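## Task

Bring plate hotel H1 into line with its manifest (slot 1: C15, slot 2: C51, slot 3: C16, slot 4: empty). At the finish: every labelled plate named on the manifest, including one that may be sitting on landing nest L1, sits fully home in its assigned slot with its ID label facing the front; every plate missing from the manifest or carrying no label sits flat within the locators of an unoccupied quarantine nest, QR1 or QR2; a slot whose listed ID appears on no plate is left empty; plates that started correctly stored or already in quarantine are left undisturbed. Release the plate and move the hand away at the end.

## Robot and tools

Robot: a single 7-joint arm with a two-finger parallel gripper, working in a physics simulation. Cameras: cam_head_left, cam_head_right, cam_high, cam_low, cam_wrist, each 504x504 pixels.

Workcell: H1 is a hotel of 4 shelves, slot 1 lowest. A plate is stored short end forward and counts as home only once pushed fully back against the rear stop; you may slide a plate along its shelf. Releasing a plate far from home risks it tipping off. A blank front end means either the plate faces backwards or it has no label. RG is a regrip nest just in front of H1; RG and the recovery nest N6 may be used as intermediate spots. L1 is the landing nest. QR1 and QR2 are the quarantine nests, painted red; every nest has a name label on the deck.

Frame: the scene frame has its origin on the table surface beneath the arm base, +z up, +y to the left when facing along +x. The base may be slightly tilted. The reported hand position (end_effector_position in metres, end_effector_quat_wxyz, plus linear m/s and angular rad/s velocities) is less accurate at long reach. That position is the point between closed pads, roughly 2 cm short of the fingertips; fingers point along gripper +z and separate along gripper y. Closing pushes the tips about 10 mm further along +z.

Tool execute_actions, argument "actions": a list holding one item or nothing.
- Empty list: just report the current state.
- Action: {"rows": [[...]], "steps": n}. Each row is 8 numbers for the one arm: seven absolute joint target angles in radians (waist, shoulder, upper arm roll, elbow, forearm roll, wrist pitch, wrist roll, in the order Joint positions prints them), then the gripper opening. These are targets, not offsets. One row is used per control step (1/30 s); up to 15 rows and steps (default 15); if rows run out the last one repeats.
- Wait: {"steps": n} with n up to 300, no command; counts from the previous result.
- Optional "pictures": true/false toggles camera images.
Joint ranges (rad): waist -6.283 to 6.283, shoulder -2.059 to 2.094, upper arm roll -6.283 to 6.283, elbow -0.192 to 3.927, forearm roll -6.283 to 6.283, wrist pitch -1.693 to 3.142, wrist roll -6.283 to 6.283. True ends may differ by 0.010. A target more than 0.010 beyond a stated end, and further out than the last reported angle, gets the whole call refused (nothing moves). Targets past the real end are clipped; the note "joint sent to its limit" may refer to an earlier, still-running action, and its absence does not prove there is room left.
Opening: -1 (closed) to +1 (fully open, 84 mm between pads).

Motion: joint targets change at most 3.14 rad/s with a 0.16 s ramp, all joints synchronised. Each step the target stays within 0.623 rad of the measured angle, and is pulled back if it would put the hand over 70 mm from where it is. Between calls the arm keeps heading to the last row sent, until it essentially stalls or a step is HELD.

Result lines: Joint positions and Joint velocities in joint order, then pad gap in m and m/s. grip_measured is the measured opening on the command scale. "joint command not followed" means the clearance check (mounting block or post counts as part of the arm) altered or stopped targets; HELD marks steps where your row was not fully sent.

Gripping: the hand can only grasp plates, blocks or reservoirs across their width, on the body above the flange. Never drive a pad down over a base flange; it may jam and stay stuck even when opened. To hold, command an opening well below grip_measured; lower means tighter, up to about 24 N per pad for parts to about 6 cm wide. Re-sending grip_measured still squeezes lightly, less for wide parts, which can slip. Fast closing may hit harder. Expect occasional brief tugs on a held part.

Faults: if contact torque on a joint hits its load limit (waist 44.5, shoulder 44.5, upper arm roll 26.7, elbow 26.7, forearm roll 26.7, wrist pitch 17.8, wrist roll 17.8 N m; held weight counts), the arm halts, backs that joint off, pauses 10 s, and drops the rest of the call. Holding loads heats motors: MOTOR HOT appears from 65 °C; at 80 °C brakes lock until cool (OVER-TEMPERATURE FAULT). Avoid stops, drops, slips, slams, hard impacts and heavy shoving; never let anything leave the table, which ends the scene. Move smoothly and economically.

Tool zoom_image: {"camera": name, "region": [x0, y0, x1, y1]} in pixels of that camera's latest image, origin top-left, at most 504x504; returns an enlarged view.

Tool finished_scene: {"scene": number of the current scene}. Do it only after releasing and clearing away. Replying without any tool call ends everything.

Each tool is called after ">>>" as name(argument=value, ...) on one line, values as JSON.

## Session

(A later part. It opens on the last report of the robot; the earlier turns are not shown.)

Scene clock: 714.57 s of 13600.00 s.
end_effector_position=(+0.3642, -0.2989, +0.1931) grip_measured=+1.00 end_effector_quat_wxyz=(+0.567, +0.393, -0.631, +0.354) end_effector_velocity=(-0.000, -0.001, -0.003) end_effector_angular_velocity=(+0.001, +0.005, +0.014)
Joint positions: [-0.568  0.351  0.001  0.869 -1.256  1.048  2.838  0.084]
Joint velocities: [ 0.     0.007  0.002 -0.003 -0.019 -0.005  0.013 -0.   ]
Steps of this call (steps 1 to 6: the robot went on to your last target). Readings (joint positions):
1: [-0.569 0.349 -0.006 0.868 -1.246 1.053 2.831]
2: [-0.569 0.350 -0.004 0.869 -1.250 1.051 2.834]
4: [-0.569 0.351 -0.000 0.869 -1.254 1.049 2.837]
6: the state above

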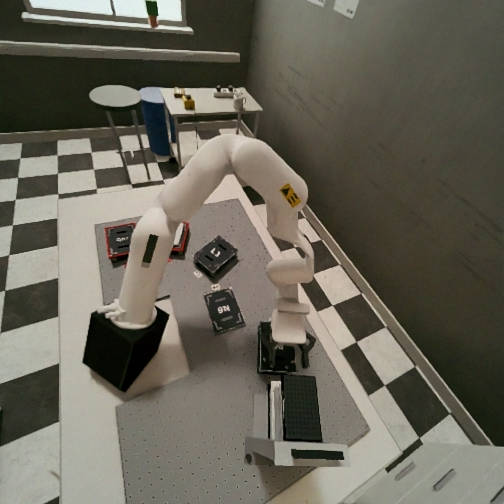

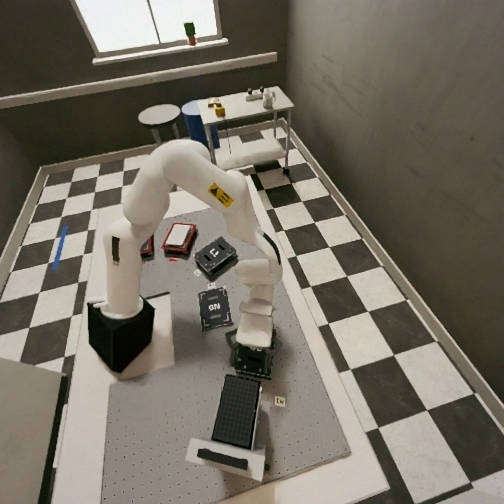

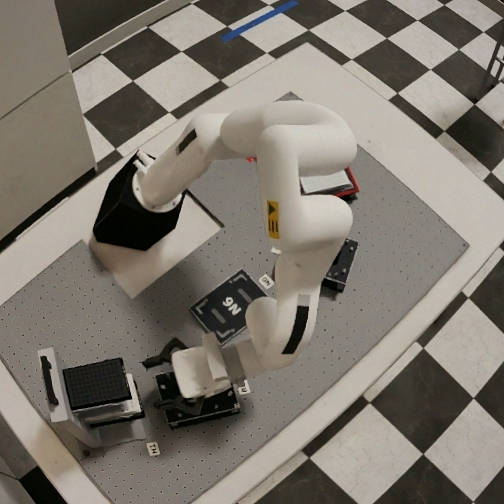

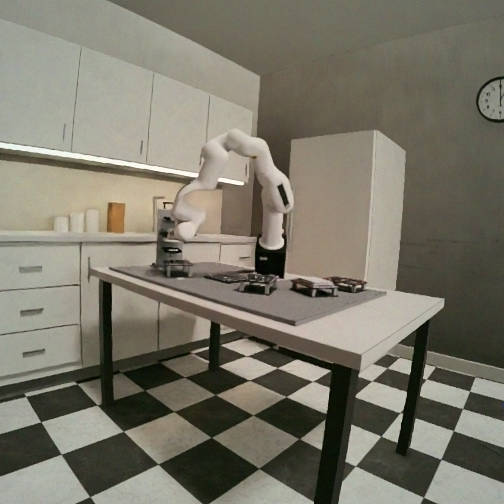

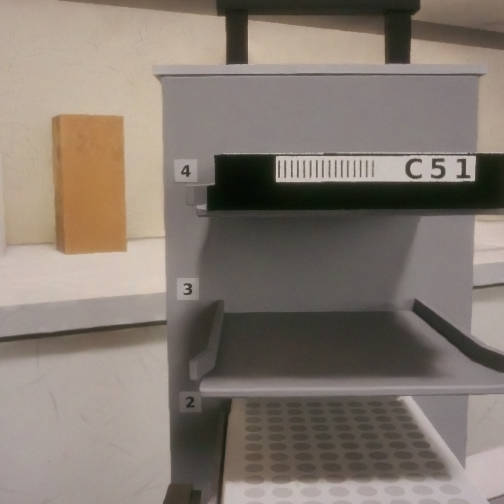

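>>> execute_actions(actions=[])

>>> zoom_image(camera="cam_wrist", region=[150, 384, 270, 504])

>>> zoom_image(camera="cam_wrist", region=[384, 384, 504, 504])

Scene clock: 719.80 s of 13600.00 s.
end_effector_position=(+0.3636, -0.2994, +0.1929) grip_measured=+1.00 end_effector_quat_wxyz=(+0.567, +0.394, -0.631, +0.354) end_effector_velocity=(+0.001, +0.000, +0.000) end_effector_angular_velocity=(-0.000, +0.001, +0.001)
Joint positions: [-0.569  0.352  0.     0.869 -1.258  1.048  2.839  0.084]
Joint velocities: [-0.    -0.     0.001  0.    -0.001  0.001 -0.    -0.   ]
Steps of this call (steps 1 to 30: the robot went on to your last target; steps 31 to 90: nothing new was sent; then 2.23 s passed at rest). Readings (joint positions):
1: [-0.568 0.351 0.001 0.869 -1.256 1.048 2.838]
2: [-0.568 0.351 0.000 0.869 -1.257 1.048 2.839]
4: [-0.569 0.352 0.000 0.869 -1.257 1.048 2.839]
8: [-0.569 0.352 0.000 0.869 -1.258 1.048 2.839]
90: the state above
The arm was judged still, so your last target was given up. Only a new action makes it travel on or press farther. Fingers that are still opening or closing keep moving.

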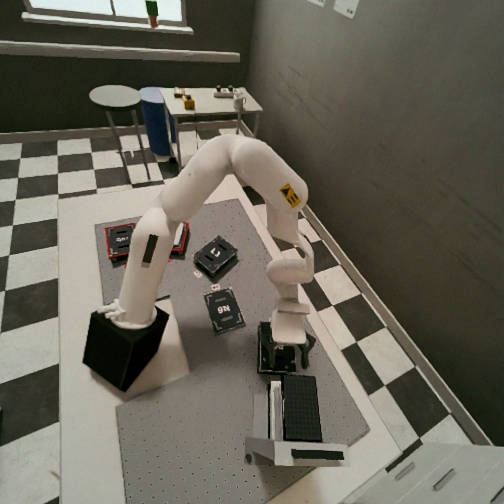

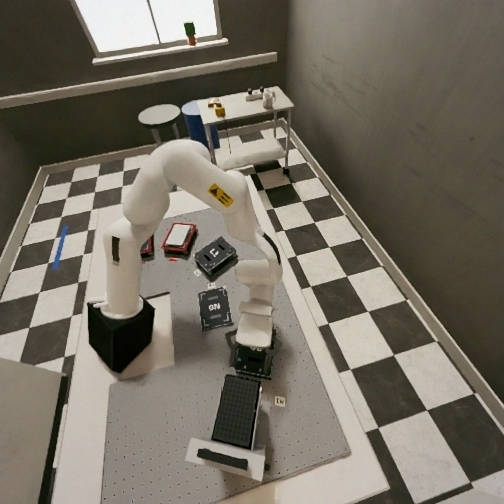

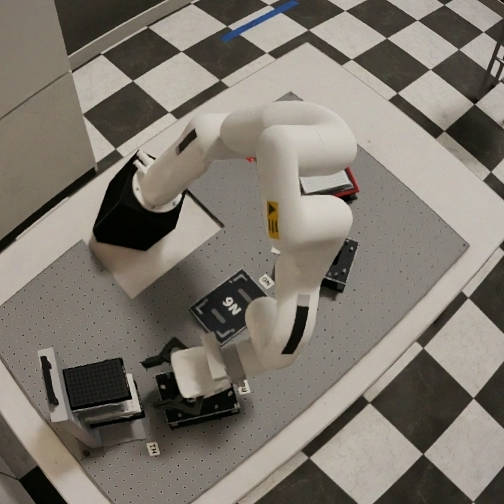

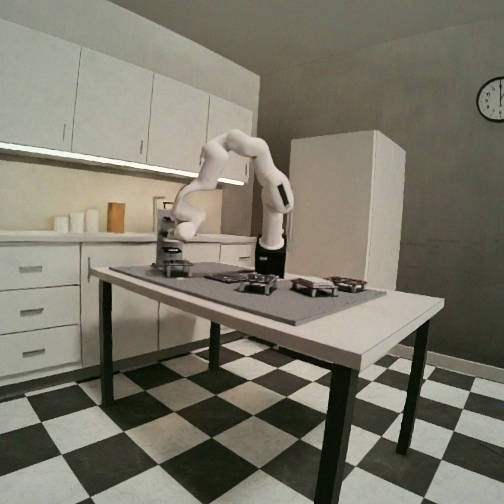

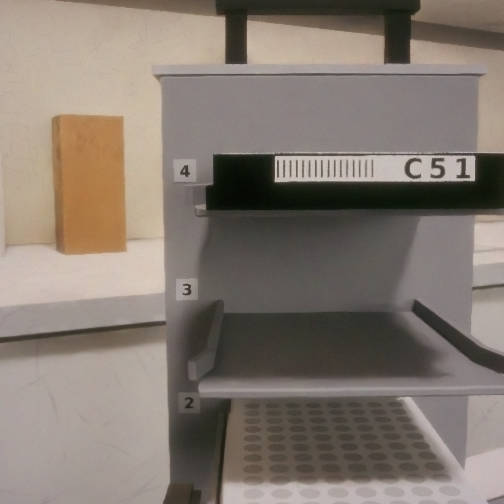

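Region (150, 384, 270, 504) of cam_wrist's 504x504 image, scaled by 4.200, with more detail than that image has.

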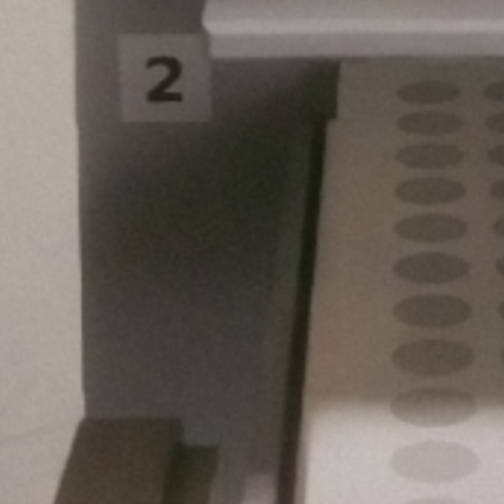

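Region (384, 384, 504, 504) of cam_wrist's 504x504 image, scaled by 4.200, with more detail than that image has.

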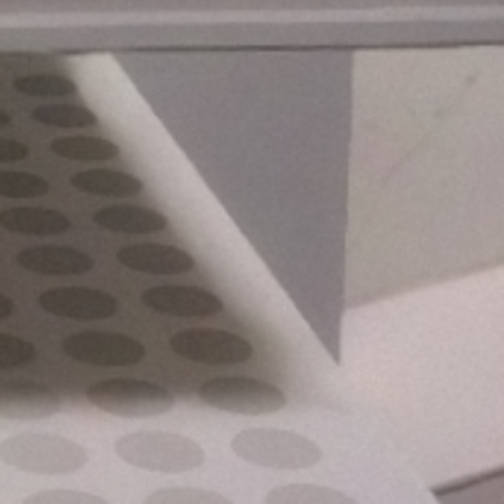

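>>> execute_actions(actions=[{"rows":[[-0.5916,0.3650,0,0.8706,-1.2817,1.0339,2.8472,1],[-0.6144,0.3783,0,0.8736,-1.3058,1.0204,2.8551,1],[-0.6373,0.3921,0,0.8775,-1.3301,1.0074,2.8631,1],[-0.6601,0.4067,0,0.8827,-1.3547,0.9950,2.8712,1],[-0.6828,0.4218,0,0.8887,-1.3794,0.9831,2.8794,1],[-0.7055,0.4376,0,0.8958,-1.4045,0.9717,2.8877,1],[-0.7214,0.4490,0,0.9015,-1.4221,0.9641,2.8935,1],[-0.7282,0.4539,0,0.9039,-1.4297,0.9608,2.8960,1]],"steps":15}], pictures=false)

>>> execute_actions(actions=[{"rows":[[-0.7258,0.4597,0,0.9071,-1.4294,0.9615,2.8993,1],[-0.7234,0.4655,0,0.9103,-1.4290,0.9621,2.9026,1],[-0.7209,0.4712,0,0.9134,-1.4287,0.9628,2.9058,1],[-0.7185,0.4770,0,0.9166,-1.4283,0.9634,2.9091,1],[-0.7161,0.4828,0,0.9198,-1.4280,0.9641,2.9124,1],[-0.7161,0.4828,0,0.9198,-1.4280,0.9641,2.9124,1],[-0.7161,0.4828,0,0.9198,-1.4280,0.9641,2.9124,1],[-0.7161,0.4828,0,0.9198,-1.4280,0.9641,2.9124,1],[-0.7161,0.4828,0,0.9198,-1.4280,0.9641,2.9124,1],[-0.7161,0.4828,0,0.9198,-1.4280,0.9641,2.9124,1],[-0.7161,0.4828,0,0.9198,-1.4280,0.9641,2.9124,0.9],[-0.7161,0.4828,0,0.9198,-1.4280,0.9641,2.9124,0.7],[-0.7161,0.4828,0,0.9198,-1.4280,0.9641,2.9124,0.3],[-0.7161,0.4828,0,0.9198,-1.4280,0.9641,2.9124,-0.4],[-0.7161,0.4828,0,0.9198,-1.4280,0.9641,2.9124,-1]],"steps":15}], pictures=false)

>>> execute_actions(actions=[{"rows":[[-0.7161,0.4828,0,0.9198,-1.4280,0.9641,2.9124,-1],[-0.7161,0.4828,0,0.9198,-1.4280,0.9641,2.9124,-1],[-0.7161,0.4828,0,0.9198,-1.4280,0.9641,2.9124,-1],[-0.7161,0.4828,0,0.9198,-1.4280,0.9641,2.9124,-1],[-0.7191,0.4756,0,0.9158,-1.4284,0.9633,2.9083,-1],[-0.7221,0.4683,0,0.9118,-1.4288,0.9624,2.9042,-1],[-0.7252,0.4611,0,0.9079,-1.4293,0.9616,2.9001,-1],[-0.7214,0.4490,0,0.9015,-1.4221,0.9641,2.8935,-1],[-0.7055,0.4376,0,0.8958,-1.4045,0.9717,2.8877,-1],[-0.6828,0.4218,0,0.8887,-1.3794,0.9831,2.8794,-1],[-0.6601,0.4067,0,0.8827,-1.3547,0.9950,2.8712,-1],[-0.6373,0.3921,0,0.8775,-1.3301,1.0074,2.8631,-1],[-0.6144,0.3783,0,0.8736,-1.3058,1.0204,2.8551,-1],[-0.5916,0.3650,0,0.8706,-1.2817,1.0339,2.8472,-1],[-0.5687,0.3523,0,0.8687,-1.2578,1.0479,2.8393,-1]],"steps":15}], pictures=false)

>>> execute_actions(actions=[{"rows":[[-0.5458,0.3402,0,0.8678,-1.2341,1.0624,2.8315,-1],[-0.5228,0.3287,0,0.8680,-1.2108,1.0774,2.8238,-1],[-0.4997,0.3179,0,0.8691,-1.1875,1.0930,2.8161,-1],[-0.4767,0.3077,0,0.8713,-1.1645,1.1090,2.8086,-1],[-0.4536,0.2980,0,0.8745,-1.1418,1.1257,2.8010,-1],[-0.4536,0.2980,0,0.8745,-1.1418,1.1257,2.8010,-1],[-0.4536,0.2980,0,0.8745,-1.1418,1.1257,2.8010,-1],[-0.4621,0.2723,0,0.8628,-1.1417,1.1270,2.7846,-1],[-0.4706,0.2465,0,0.8511,-1.1416,1.1284,2.7683,-1],[-0.4791,0.2208,0,0.8393,-1.1415,1.1297,2.7519,-1],[-0.4876,0.1951,0,0.8276,-1.1415,1.1310,2.7355,-1],[-0.4961,0.1693,0,0.8159,-1.1414,1.1324,2.7192,-1],[-0.5046,0.1436,0,0.8042,-1.1413,1.1337,2.7028,-1]],"steps":15}], pictures=false)

>>> execute_actions(actions=[{"rows":[[-0.5046,0.1436,0,0.8042,-1.1413,1.1337,2.7028,-1],[-0.5046,0.1436,0,0.8042,-1.1413,1.1337,2.7028,-1],[-0.5046,0.1436,0,0.8042,-1.1413,1.1337,2.7028,-1],[-0.5292,0.1534,0,0.8007,-1.1638,1.1146,2.7097,-1],[-0.5537,0.1639,0,0.7982,-1.1866,1.0961,2.7167,-1],[-0.5781,0.1751,0,0.7968,-1.2097,1.0781,2.7240,-1],[-0.6024,0.1870,0,0.7965,-1.2331,1.0607,2.7314,-1],[-0.6266,0.1996,0,0.7973,-1.2568,1.0438,2.7391,-1],[-0.6507,0.2129,0,0.7992,-1.2808,1.0275,2.7470,-1],[-0.6747,0.2270,0,0.8022,-1.3051,1.0117,2.7551,-1],[-0.6986,0.2417,0,0.8062,-1.3296,0.9965,2.7634,-1],[-0.7225,0.2572,0,0.8114,-1.3545,0.9818,2.7719,-1],[-0.7462,0.2733,0,0.8176,-1.3796,0.9677,2.7807,-1],[-0.7698,0.2902,0,0.8250,-1.4051,0.9541,2.7896,-1],[-0.7839,0.3007,0,0.8299,-1.4205,0.9462,2.7951,-1]],"steps":15}], pictures=false)

>>> execute_actions(actions=[{"rows":[[-0.7839,0.3007,0,0.8299,-1.4205,0.9462,2.7951,-1],[-0.7839,0.3007,0,0.8299,-1.4205,0.9462,2.7951,-1],[-0.7839,0.3007,0,0.8299,-1.4205,0.9462,2.7951,-1],[-0.7839,0.3007,0,0.8299,-1.4205,0.9462,2.7951,-1],[-0.7839,0.3007,0,0.8299,-1.4205,0.9462,2.7951,-1],[-0.7839,0.3007,0,0.8299,-1.4205,0.9462,2.7951,-1],[-0.7839,0.3007,0,0.8299,-1.4205,0.9462,2.7951,-1],[-0.7819,0.3051,0,0.8318,-1.4206,0.9468,2.7983,-1],[-0.7798,0.3094,0,0.8337,-1.4208,0.9475,2.8015,-1],[-0.7778,0.3138,0,0.8356,-1.4209,0.9481,2.8047,-1],[-0.7758,0.3182,0,0.8375,-1.4210,0.9488,2.8079,-1],[-0.7737,0.3225,0,0.8394,-1.4212,0.9494,2.8111,-1],[-0.7717,0.3269,0,0.8413,-1.4213,0.9501,2.8143,-1]],"steps":15}], pictures=false)

>>> execute_actions(actions=[{"rows":[[-0.7717,0.3269,0,0.8413,-1.4213,0.9501,2.8143,-1],[-0.7717,0.3269,0,0.8413,-1.4213,0.9501,2.8143,-1],[-0.7743,0.3289,0,0.8423,-1.4241,0.9487,2.8153,-1],[-0.7769,0.3308,0,0.8432,-1.4270,0.9473,2.8163,-1],[-0.7794,0.3328,0,0.8442,-1.4298,0.9459,2.8174,-1],[-0.7820,0.3347,0,0.8451,-1.4327,0.9445,2.8184,-1],[-0.7846,0.3367,0,0.8461,-1.4355,0.9431,2.8194,-1]],"steps":14}])

>>> execute_actions(actions=[{"rows":[[-0.7823,0.3349,0,0.8452,-1.4329,0.9444,2.8185,-1],[-0.7823,0.3349,0,0.8452,-1.4329,0.9444,2.8185,0.5],[-0.7823,0.3349,0,0.8452,-1.4329,0.9444,2.8185,0.9],[-0.7823,0.3349,0,0.8452,-1.4329,0.9444,2.8185,1],[-0.7823,0.3349,0,0.8452,-1.4329,0.9444,2.8185,1],[-0.7823,0.3349,0,0.8452,-1.4329,0.9444,2.8185,1],[-0.7823,0.3349,0,0.8452,-1.4329,0.9444,2.8185,1],[-0.7823,0.3349,0,0.8452,-1.4329,0.9444,2.8185,1],[-0.7823,0.3349,0,0.8452,-1.4329,0.9444,2.8185,1],[-0.7823,0.3349,0,0.8452,-1.4329,0.9444,2.8185,1],[-0.7823,0.3349,0,0.8452,-1.4329,0.9444,2.8185,1],[-0.7851,0.3281,0,0.8423,-1.4324,0.9436,2.8136,1],[-0.7878,0.3213,0,0.8393,-1.4319,0.9428,2.8087,1],[-0.7906,0.3146,0,0.8364,-1.4313,0.9419,2.8037,1],[-0.7933,0.3078,0,0.8334,-1.4308,0.9411,2.7988,1]],"steps":15}], pictures=false)

>>> execute_actions(actions=[{"rows":[[-0.7933,0.3078,0,0.8334,-1.4308,0.9411,2.7988,1],[-0.7933,0.3078,0,0.8334,-1.4308,0.9411,2.7988,1],[-0.7933,0.3078,0,0.8334,-1.4308,0.9411,2.7988,1],[-0.7698,0.2902,0,0.8250,-1.4051,0.9541,2.7896,1],[-0.7462,0.2733,0,0.8176,-1.3796,0.9677,2.7807,1],[-0.7225,0.2572,0,0.8114,-1.3545,0.9818,2.7719,1],[-0.6986,0.2417,0,0.8062,-1.3296,0.9965,2.7634,1],[-0.6747,0.2270,0,0.8022,-1.3051,1.0117,2.7551,1],[-0.6507,0.2129,0,0.7992,-1.2808,1.0275,2.7470,1],[-0.6266,0.1996,0,0.7973,-1.2568,1.0438,2.7391,1],[-0.6024,0.1870,0,0.7965,-1.2331,1.0607,2.7314,1],[-0.5781,0.1751,0,0.7968,-1.2097,1.0781,2.7240,1],[-0.5537,0.1639,0,0.7982,-1.1866,1.0961,2.7167,1],[-0.5292,0.1534,0,0.8007,-1.1638,1.1146,2.7097,1]],"steps":15}], pictures=false)

>>> execute_actions(actions=[{"steps":12}])

Scene clock: 816.73 s of 13600.00 s.
end_effector_position=(+0.3331, -0.3604, +0.1920) grip_measured=+1.00 end_effector_quat_wxyz=(+0.567, +0.394, -0.631, +0.354) end_effector_velocity=(+0.004, -0.012, -0.001) end_effector_angular_velocity=(+0.003, -0.012, +0.022)
Joint positions: [-0.725  0.452  0.001  0.902 -1.426  0.962  2.895  0.084]
Joint velocities: [-0.033  0.018  0.009  0.019 -0.047 -0.02   0.018  0.   ]
Steps of this call (steps 1 to 90: nothing new was sent; then 93.43 s passed at rest; steps 91 to 105: all 15 steps of this action). Readings (joint positions):
91: [-0.569 0.353 0.000 0.869 -1.258 1.047 2.840]
92: [-0.573 0.354 0.001 0.869 -1.263 1.045 2.841]
94: [-0.592 0.366 0.003 0.872 -1.284 1.032 2.848]
98: [-0.665 0.411 -0.001 0.886 -1.361 0.994 2.873]
105: the state above

Scene clock: 817.23 s of 13600.00 s.
end_effector_position=(+0.3329, -0.3621, +0.1833) grip_measured=+0.92 end_effector_quat_wxyz=(+0.568, +0.393, -0.630, +0.355) end_effector_velocity=(-0.000, -0.000, -0.001) end_effector_angular_velocity=(-0.000, -0.000, +0.000)
Joint positions: [-0.716  0.482  0.     0.919 -1.428  0.965  2.912  0.081]
Joint velocities: [ 0.     0.003 -0.001  0.002 -0.001 -0.     0.002  0.   ]
Steps of this call (steps 1 to 15: all 15 steps of this action). Readings (joint positions):
1: [-0.725 0.453 0.001 0.903 -1.427 0.961 2.895]
2: [-0.726 0.454 0.001 0.904 -1.428 0.961 2.896]
4: [-0.724 0.460 -0.000 0.908 -1.428 0.963 2.900]
8: [-0.719 0.476 -0.001 0.917 -1.428 0.964 2.909]
15: the state above

Scene clock: 817.73 s of 13600.00 s.
end_effector_position=(+0.3479, -0.3325, +0.1929) grip_measured=+0.92 end_effector_quat_wxyz=(+0.568, +0.393, -0.631, +0.355) end_effector_velocity=(+0.143, +0.243, -0.000) end_effector_angular_velocity=(+0.011, -0.018, +0.053)
Joint positions: [-0.652  0.404 -0.001  0.883 -1.346  1.001  2.869  0.081]
Joint velocities: [ 0.602 -0.404  0.026 -0.117  0.631  0.323 -0.218  0.   ]
Steps of this call (steps 1 to 15: all 15 steps of this action). Readings (joint positions):
1: [-0.716 0.482 0.000 0.919 -1.428 0.965 2.912]
2: [-0.716 0.482 0.000 0.919 -1.428 0.965 2.912]
4: [-0.716 0.482 0.000 0.919 -1.428 0.965 2.912]
8: [-0.719 0.475 0.000 0.915 -1.429 0.962 2.907]
15: the state above

Scene clock: 818.23 s of 13600.00 s.
end_effector_position=(+0.3851, -0.2568, +0.2300) grip_measured=+0.92 end_effector_quat_wxyz=(+0.568, +0.392, -0.631, +0.355) end_effector_velocity=(+0.004, -0.004, +0.215) end_effector_angular_velocity=(-0.045, -0.060, -0.024)
Joint positions: [-0.492  0.193 -0.002  0.826 -1.143  1.131  2.734  0.081]
Joint velocities: [-0.187 -0.607 -0.03  -0.24   0.021  0.051 -0.358  0.   ]
Steps of this call (steps 1 to 15: all 15 steps of this action). Readings (joint positions):
1: [-0.631 0.391 0.000 0.880 -1.324 1.012 2.862]
2: [-0.609 0.377 0.001 0.877 -1.302 1.024 2.854]
4: [-0.565 0.352 0.001 0.872 -1.256 1.051 2.839]
8: [-0.483 0.311 0.003 0.873 -1.173 1.104 2.811]
15: the state above

Scene clock: 818.73 s of 13600.00 s.
end_effector_position=(+0.3500, -0.3279, +0.2454) grip_measured=+0.92 end_effector_quat_wxyz=(+0.568, +0.392, -0.630, +0.355) end_effector_velocity=(-0.124, -0.258, +0.000) end_effector_angular_velocity=(+0.002, -0.001, +0.002)
Joint positions: [-0.701  0.246 -0.001  0.81  -1.332  0.997  2.765  0.081]
Joint velocities: [-0.69   0.438  0.003  0.14  -0.713 -0.43   0.242 -0.   ]
Steps of this call (steps 1 to 15: all 15 steps of this action). Readings (joint positions):
1: [-0.497 0.175 -0.003 0.819 -1.143 1.132 2.724]
2: [-0.501 0.163 -0.004 0.815 -1.142 1.133 2.717]
4: [-0.504 0.151 -0.002 0.809 -1.143 1.133 2.709]
8: [-0.546 0.163 0.003 0.801 -1.181 1.100 2.716]
15: the state above

Scene clock: 819.23 s of 13600.00 s.
end_effector_position=(+0.3352, -0.3582, +0.2377) grip_measured=+0.92 end_effector_quat_wxyz=(+0.567, +0.394, -0.630, +0.355) end_effector_velocity=(-0.004, +0.002, -0.037) end_effector_angular_velocity=(+0.012, +0.014, -0.002)
Joint positions: [-0.774  0.32   0.001  0.838 -1.421  0.949  2.809  0.081]
Joint velocities: [ 0.038  0.093  0.006  0.03  -0.004  0.01   0.059  0.   ]
Steps of this call (steps 1 to 15: all 15 steps of this action). Readings (joint positions):
1: [-0.723 0.260 -0.001 0.814 -1.356 0.984 2.773]
2: [-0.743 0.274 -0.002 0.819 -1.376 0.972 2.780]
4: [-0.768 0.291 -0.002 0.824 -1.401 0.957 2.788]
8: [-0.781 0.299 0.000 0.829 -1.417 0.948 2.794]
15: the state above

Scene clock: 819.70 s of 13600.00 s.
end_effector_position=(+0.3331, -0.3629, +0.2358) grip_measured=+0.93 end_effector_quat_wxyz=(+0.567, +0.394, -0.630, +0.355) end_effector_velocity=(-0.003, -0.004, -0.003) end_effector_angular_velocity=(+0.005, -0.001, -0.002)
Joint positions: [-0.783  0.335  0.001  0.846 -1.434  0.945  2.819  0.081]
Joint velocities: [-0.007  0.011 -0.002  0.004 -0.007 -0.01   0.004  0.001]
Steps of this call (steps 1 to 14: all 14 steps of this action). Readings (joint positions):
1: [-0.773 0.322 0.001 0.839 -1.421 0.949 2.811]
2: [-0.772 0.324 0.001 0.840 -1.421 0.950 2.812]
4: [-0.773 0.326 -0.000 0.841 -1.422 0.950 2.814]
8: [-0.779 0.331 -0.000 0.845 -1.429 0.947 2.817]
14: the state above

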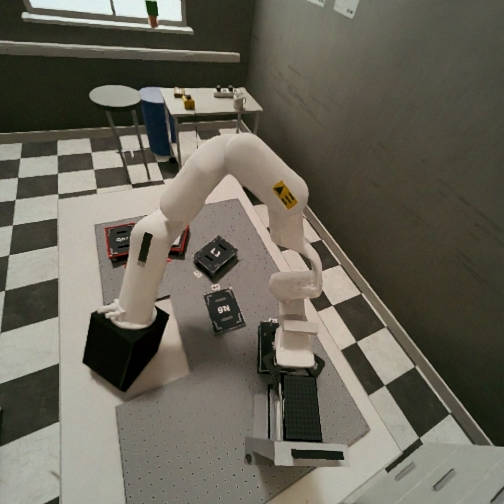

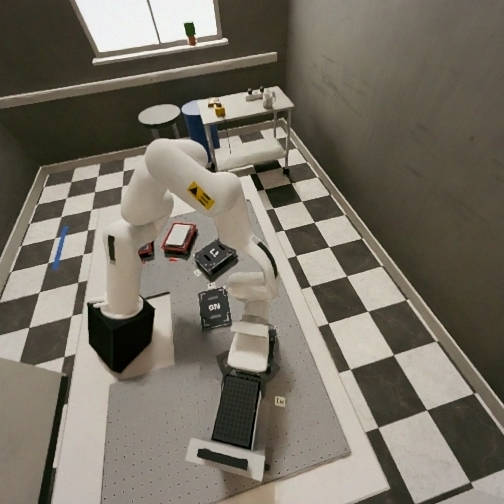

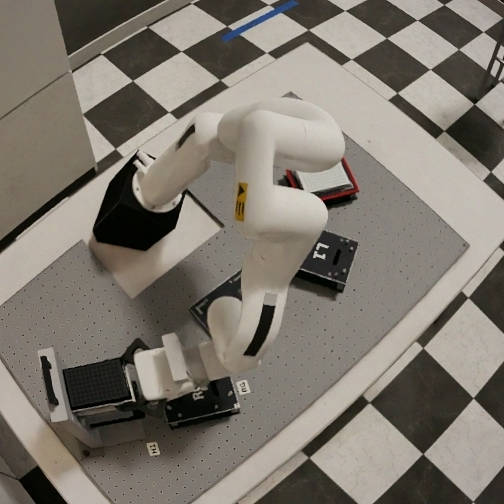

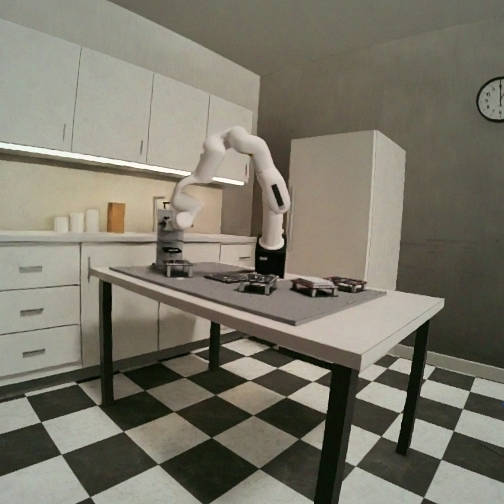

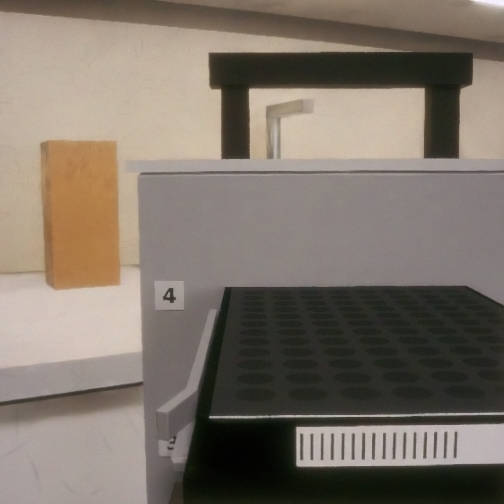

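Scene clock: 820.20 s of 13600.00 s.
end_effector_position=(+0.3321, -0.3625, +0.2374) grip_measured=+1.00 end_effector_quat_wxyz=(+0.568, +0.394, -0.631, +0.354) end_effector_velocity=(+0.006, +0.002, +0.051) end_effector_angular_velocity=(-0.008, -0.007, +0.005)
Joint positions: [-0.786  0.328  0.     0.841 -1.432  0.942  2.812  0.084]
Joint velocities: [-0.053 -0.142  0.001 -0.054  0.011 -0.011 -0.098  0.   ]
Steps of this call (steps 1 to 15: all 15 steps of this action). Readings (joint positions):
1: [-0.784 0.335 0.001 0.846 -1.435 0.944 2.819]
2: [-0.783 0.335 0.001 0.846 -1.434 0.944 2.819]
4: [-0.783 0.335 0.000 0.846 -1.434 0.944 2.819]
8: [-0.783 0.336 -0.001 0.846 -1.433 0.943 2.819]
15: the state above

Scene clock: 820.70 s of 13600.00 s.
end_effector_position=(+0.3701, -0.2897, +0.2447) grip_measured=+1.00 end_effector_quat_wxyz=(+0.567, +0.394, -0.630, +0.356) end_effector_velocity=(+0.123, +0.254, -0.001) end_effector_angular_velocity=(+0.003, -0.002, +0.005)
Joint positions: [-0.599  0.188  0.001  0.8   -1.232  1.064  2.732  0.084]
Joint velocities: [ 0.691 -0.349 -0.    -0.009  0.667  0.483 -0.214  0.   ]
Steps of this call (steps 1 to 15: all 15 steps of this action). Readings (joint positions):
1: [-0.788 0.323 0.000 0.839 -1.432 0.942 2.809]
2: [-0.790 0.318 -0.000 0.837 -1.432 0.942 2.806]
4: [-0.792 0.312 -0.001 0.835 -1.431 0.942 2.802]
8: [-0.753 0.280 -0.002 0.820 -1.386 0.965 2.784]
15: the state above

Scene clock: 821.10 s of 13600.00 s.
end_effector_position=(+0.3803, -0.2646, +0.2453) grip_measured=+1.00 end_effector_quat_wxyz=(+0.568, +0.393, -0.631, +0.354) end_effector_velocity=(+0.005, +0.006, -0.003) end_effector_angular_velocity=(+0.007, -0.001, +0.011)
Joint positions: [-0.531  0.154 -0.001  0.8   -1.164  1.114  2.71   0.084]
Joint velocities: [ 0.009 -0.004  0.008  0.003  0.006  0.003 -0.002  0.   ]
Steps of this call (steps 1 to 12: the robot went on to your last target). Readings (joint positions):
1: [-0.578 0.177 0.002 0.800 -1.212 1.079 2.725]
2: [-0.560 0.168 0.003 0.801 -1.196 1.090 2.720]
4: [-0.541 0.159 0.003 0.802 -1.177 1.104 2.714]
8: [-0.532 0.155 -0.001 0.800 -1.166 1.113 2.711]
12: the state above

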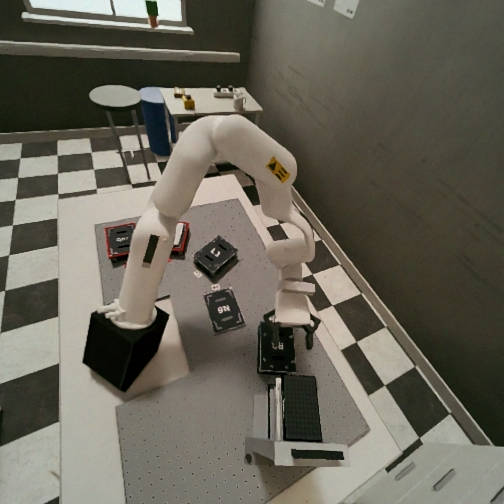

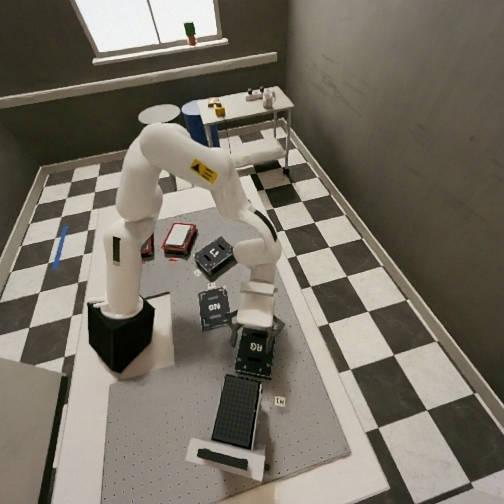

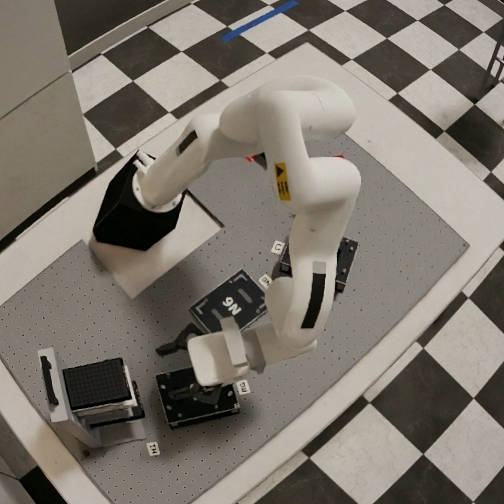

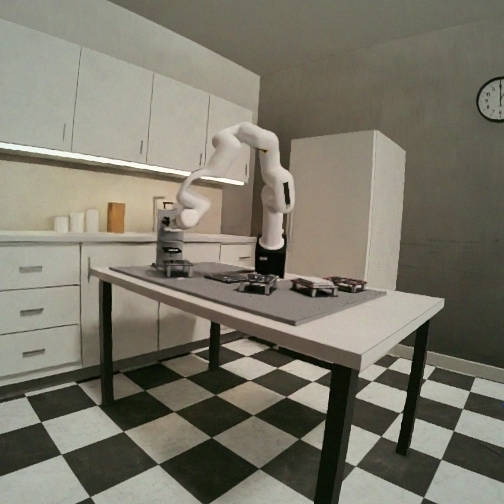

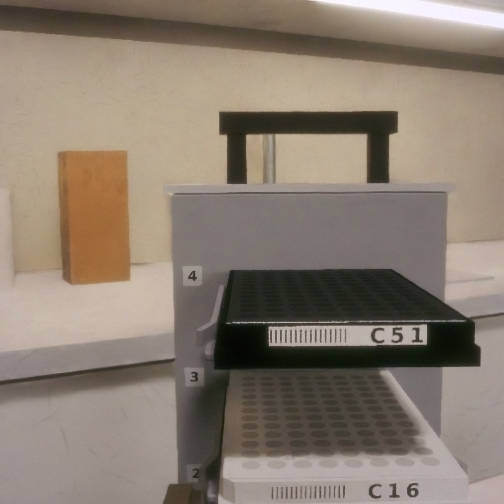

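>>> execute_actions(actions=[{"steps":1}])

>>> zoom_image(camera="cam_wrist", region=[190, 250, 504, 504])

Scene clock: 825.33 s of 13600.00 s.
end_effector_position=(+0.3811, -0.2638, +0.2450) grip_measured=+1.00 end_effector_quat_wxyz=(+0.567, +0.393, -0.630, +0.355) end_effector_velocity=(+0.001, +0.000, +0.000) end_effector_angular_velocity=(+0.000, -0.001, +0.001)
Joint positions: [-0.529  0.153  0.     0.801 -1.164  1.115  2.71   0.084]
Joint velocities: [ 0.    -0.001  0.     0.     0.    -0.    -0.     0.   ]
Steps of this call (steps 1 to 30: the robot went on to your last target; steps 31 to 90: nothing new was sent; then 1.23 s passed at rest). Readings (joint positions):
1: [-0.530 0.154 -0.001 0.800 -1.164 1.114 2.710]
2: [-0.530 0.154 -0.001 0.801 -1.164 1.115 2.710]
4: [-0.530 0.154 -0.000 0.801 -1.164 1.115 2.710]
8: [-0.529 0.154 -0.000 0.801 -1.164 1.115 2.710]
90: the state above
The arm was judged still, so your last target was given up. Only a new action makes it travel on or press farther. Fingers that are still opening or closing keep moving.

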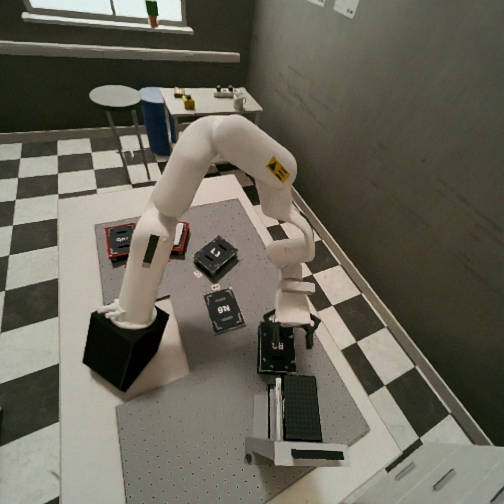

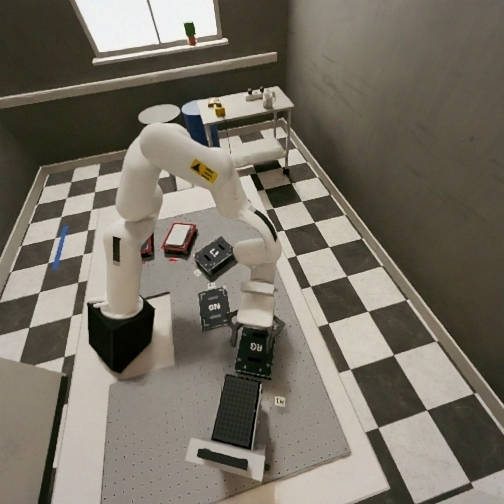

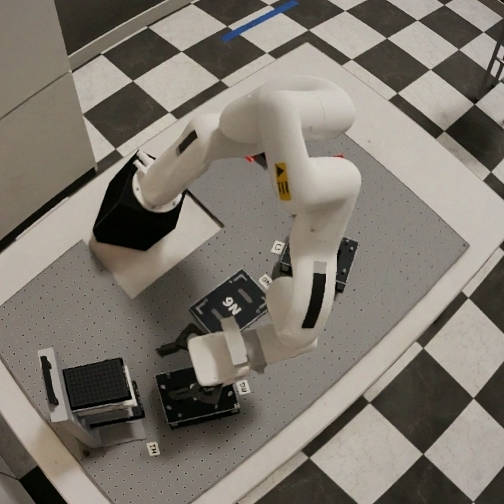

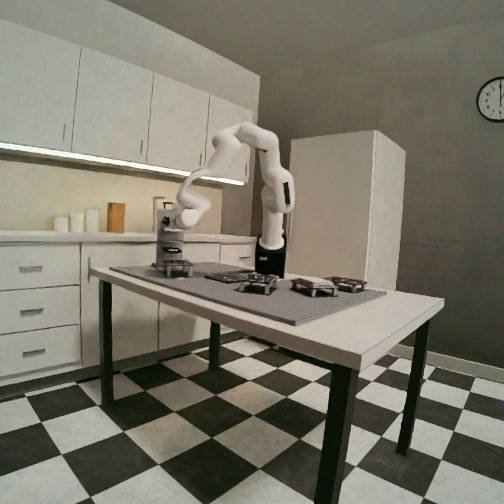

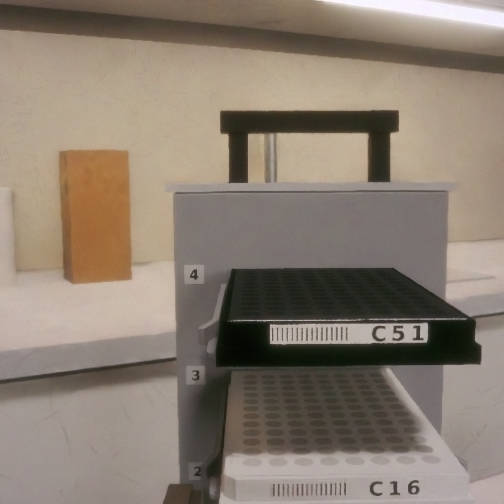

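Region (190, 250, 504, 504) of cam_wrist's 504x504 image, scaled by 1.605, with more detail than that image has; it fills the top 408 rows of this view, and the rest is white.

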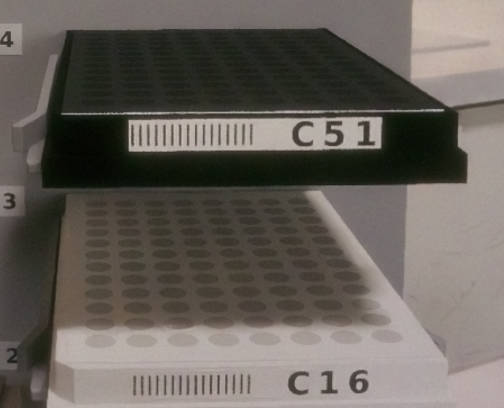

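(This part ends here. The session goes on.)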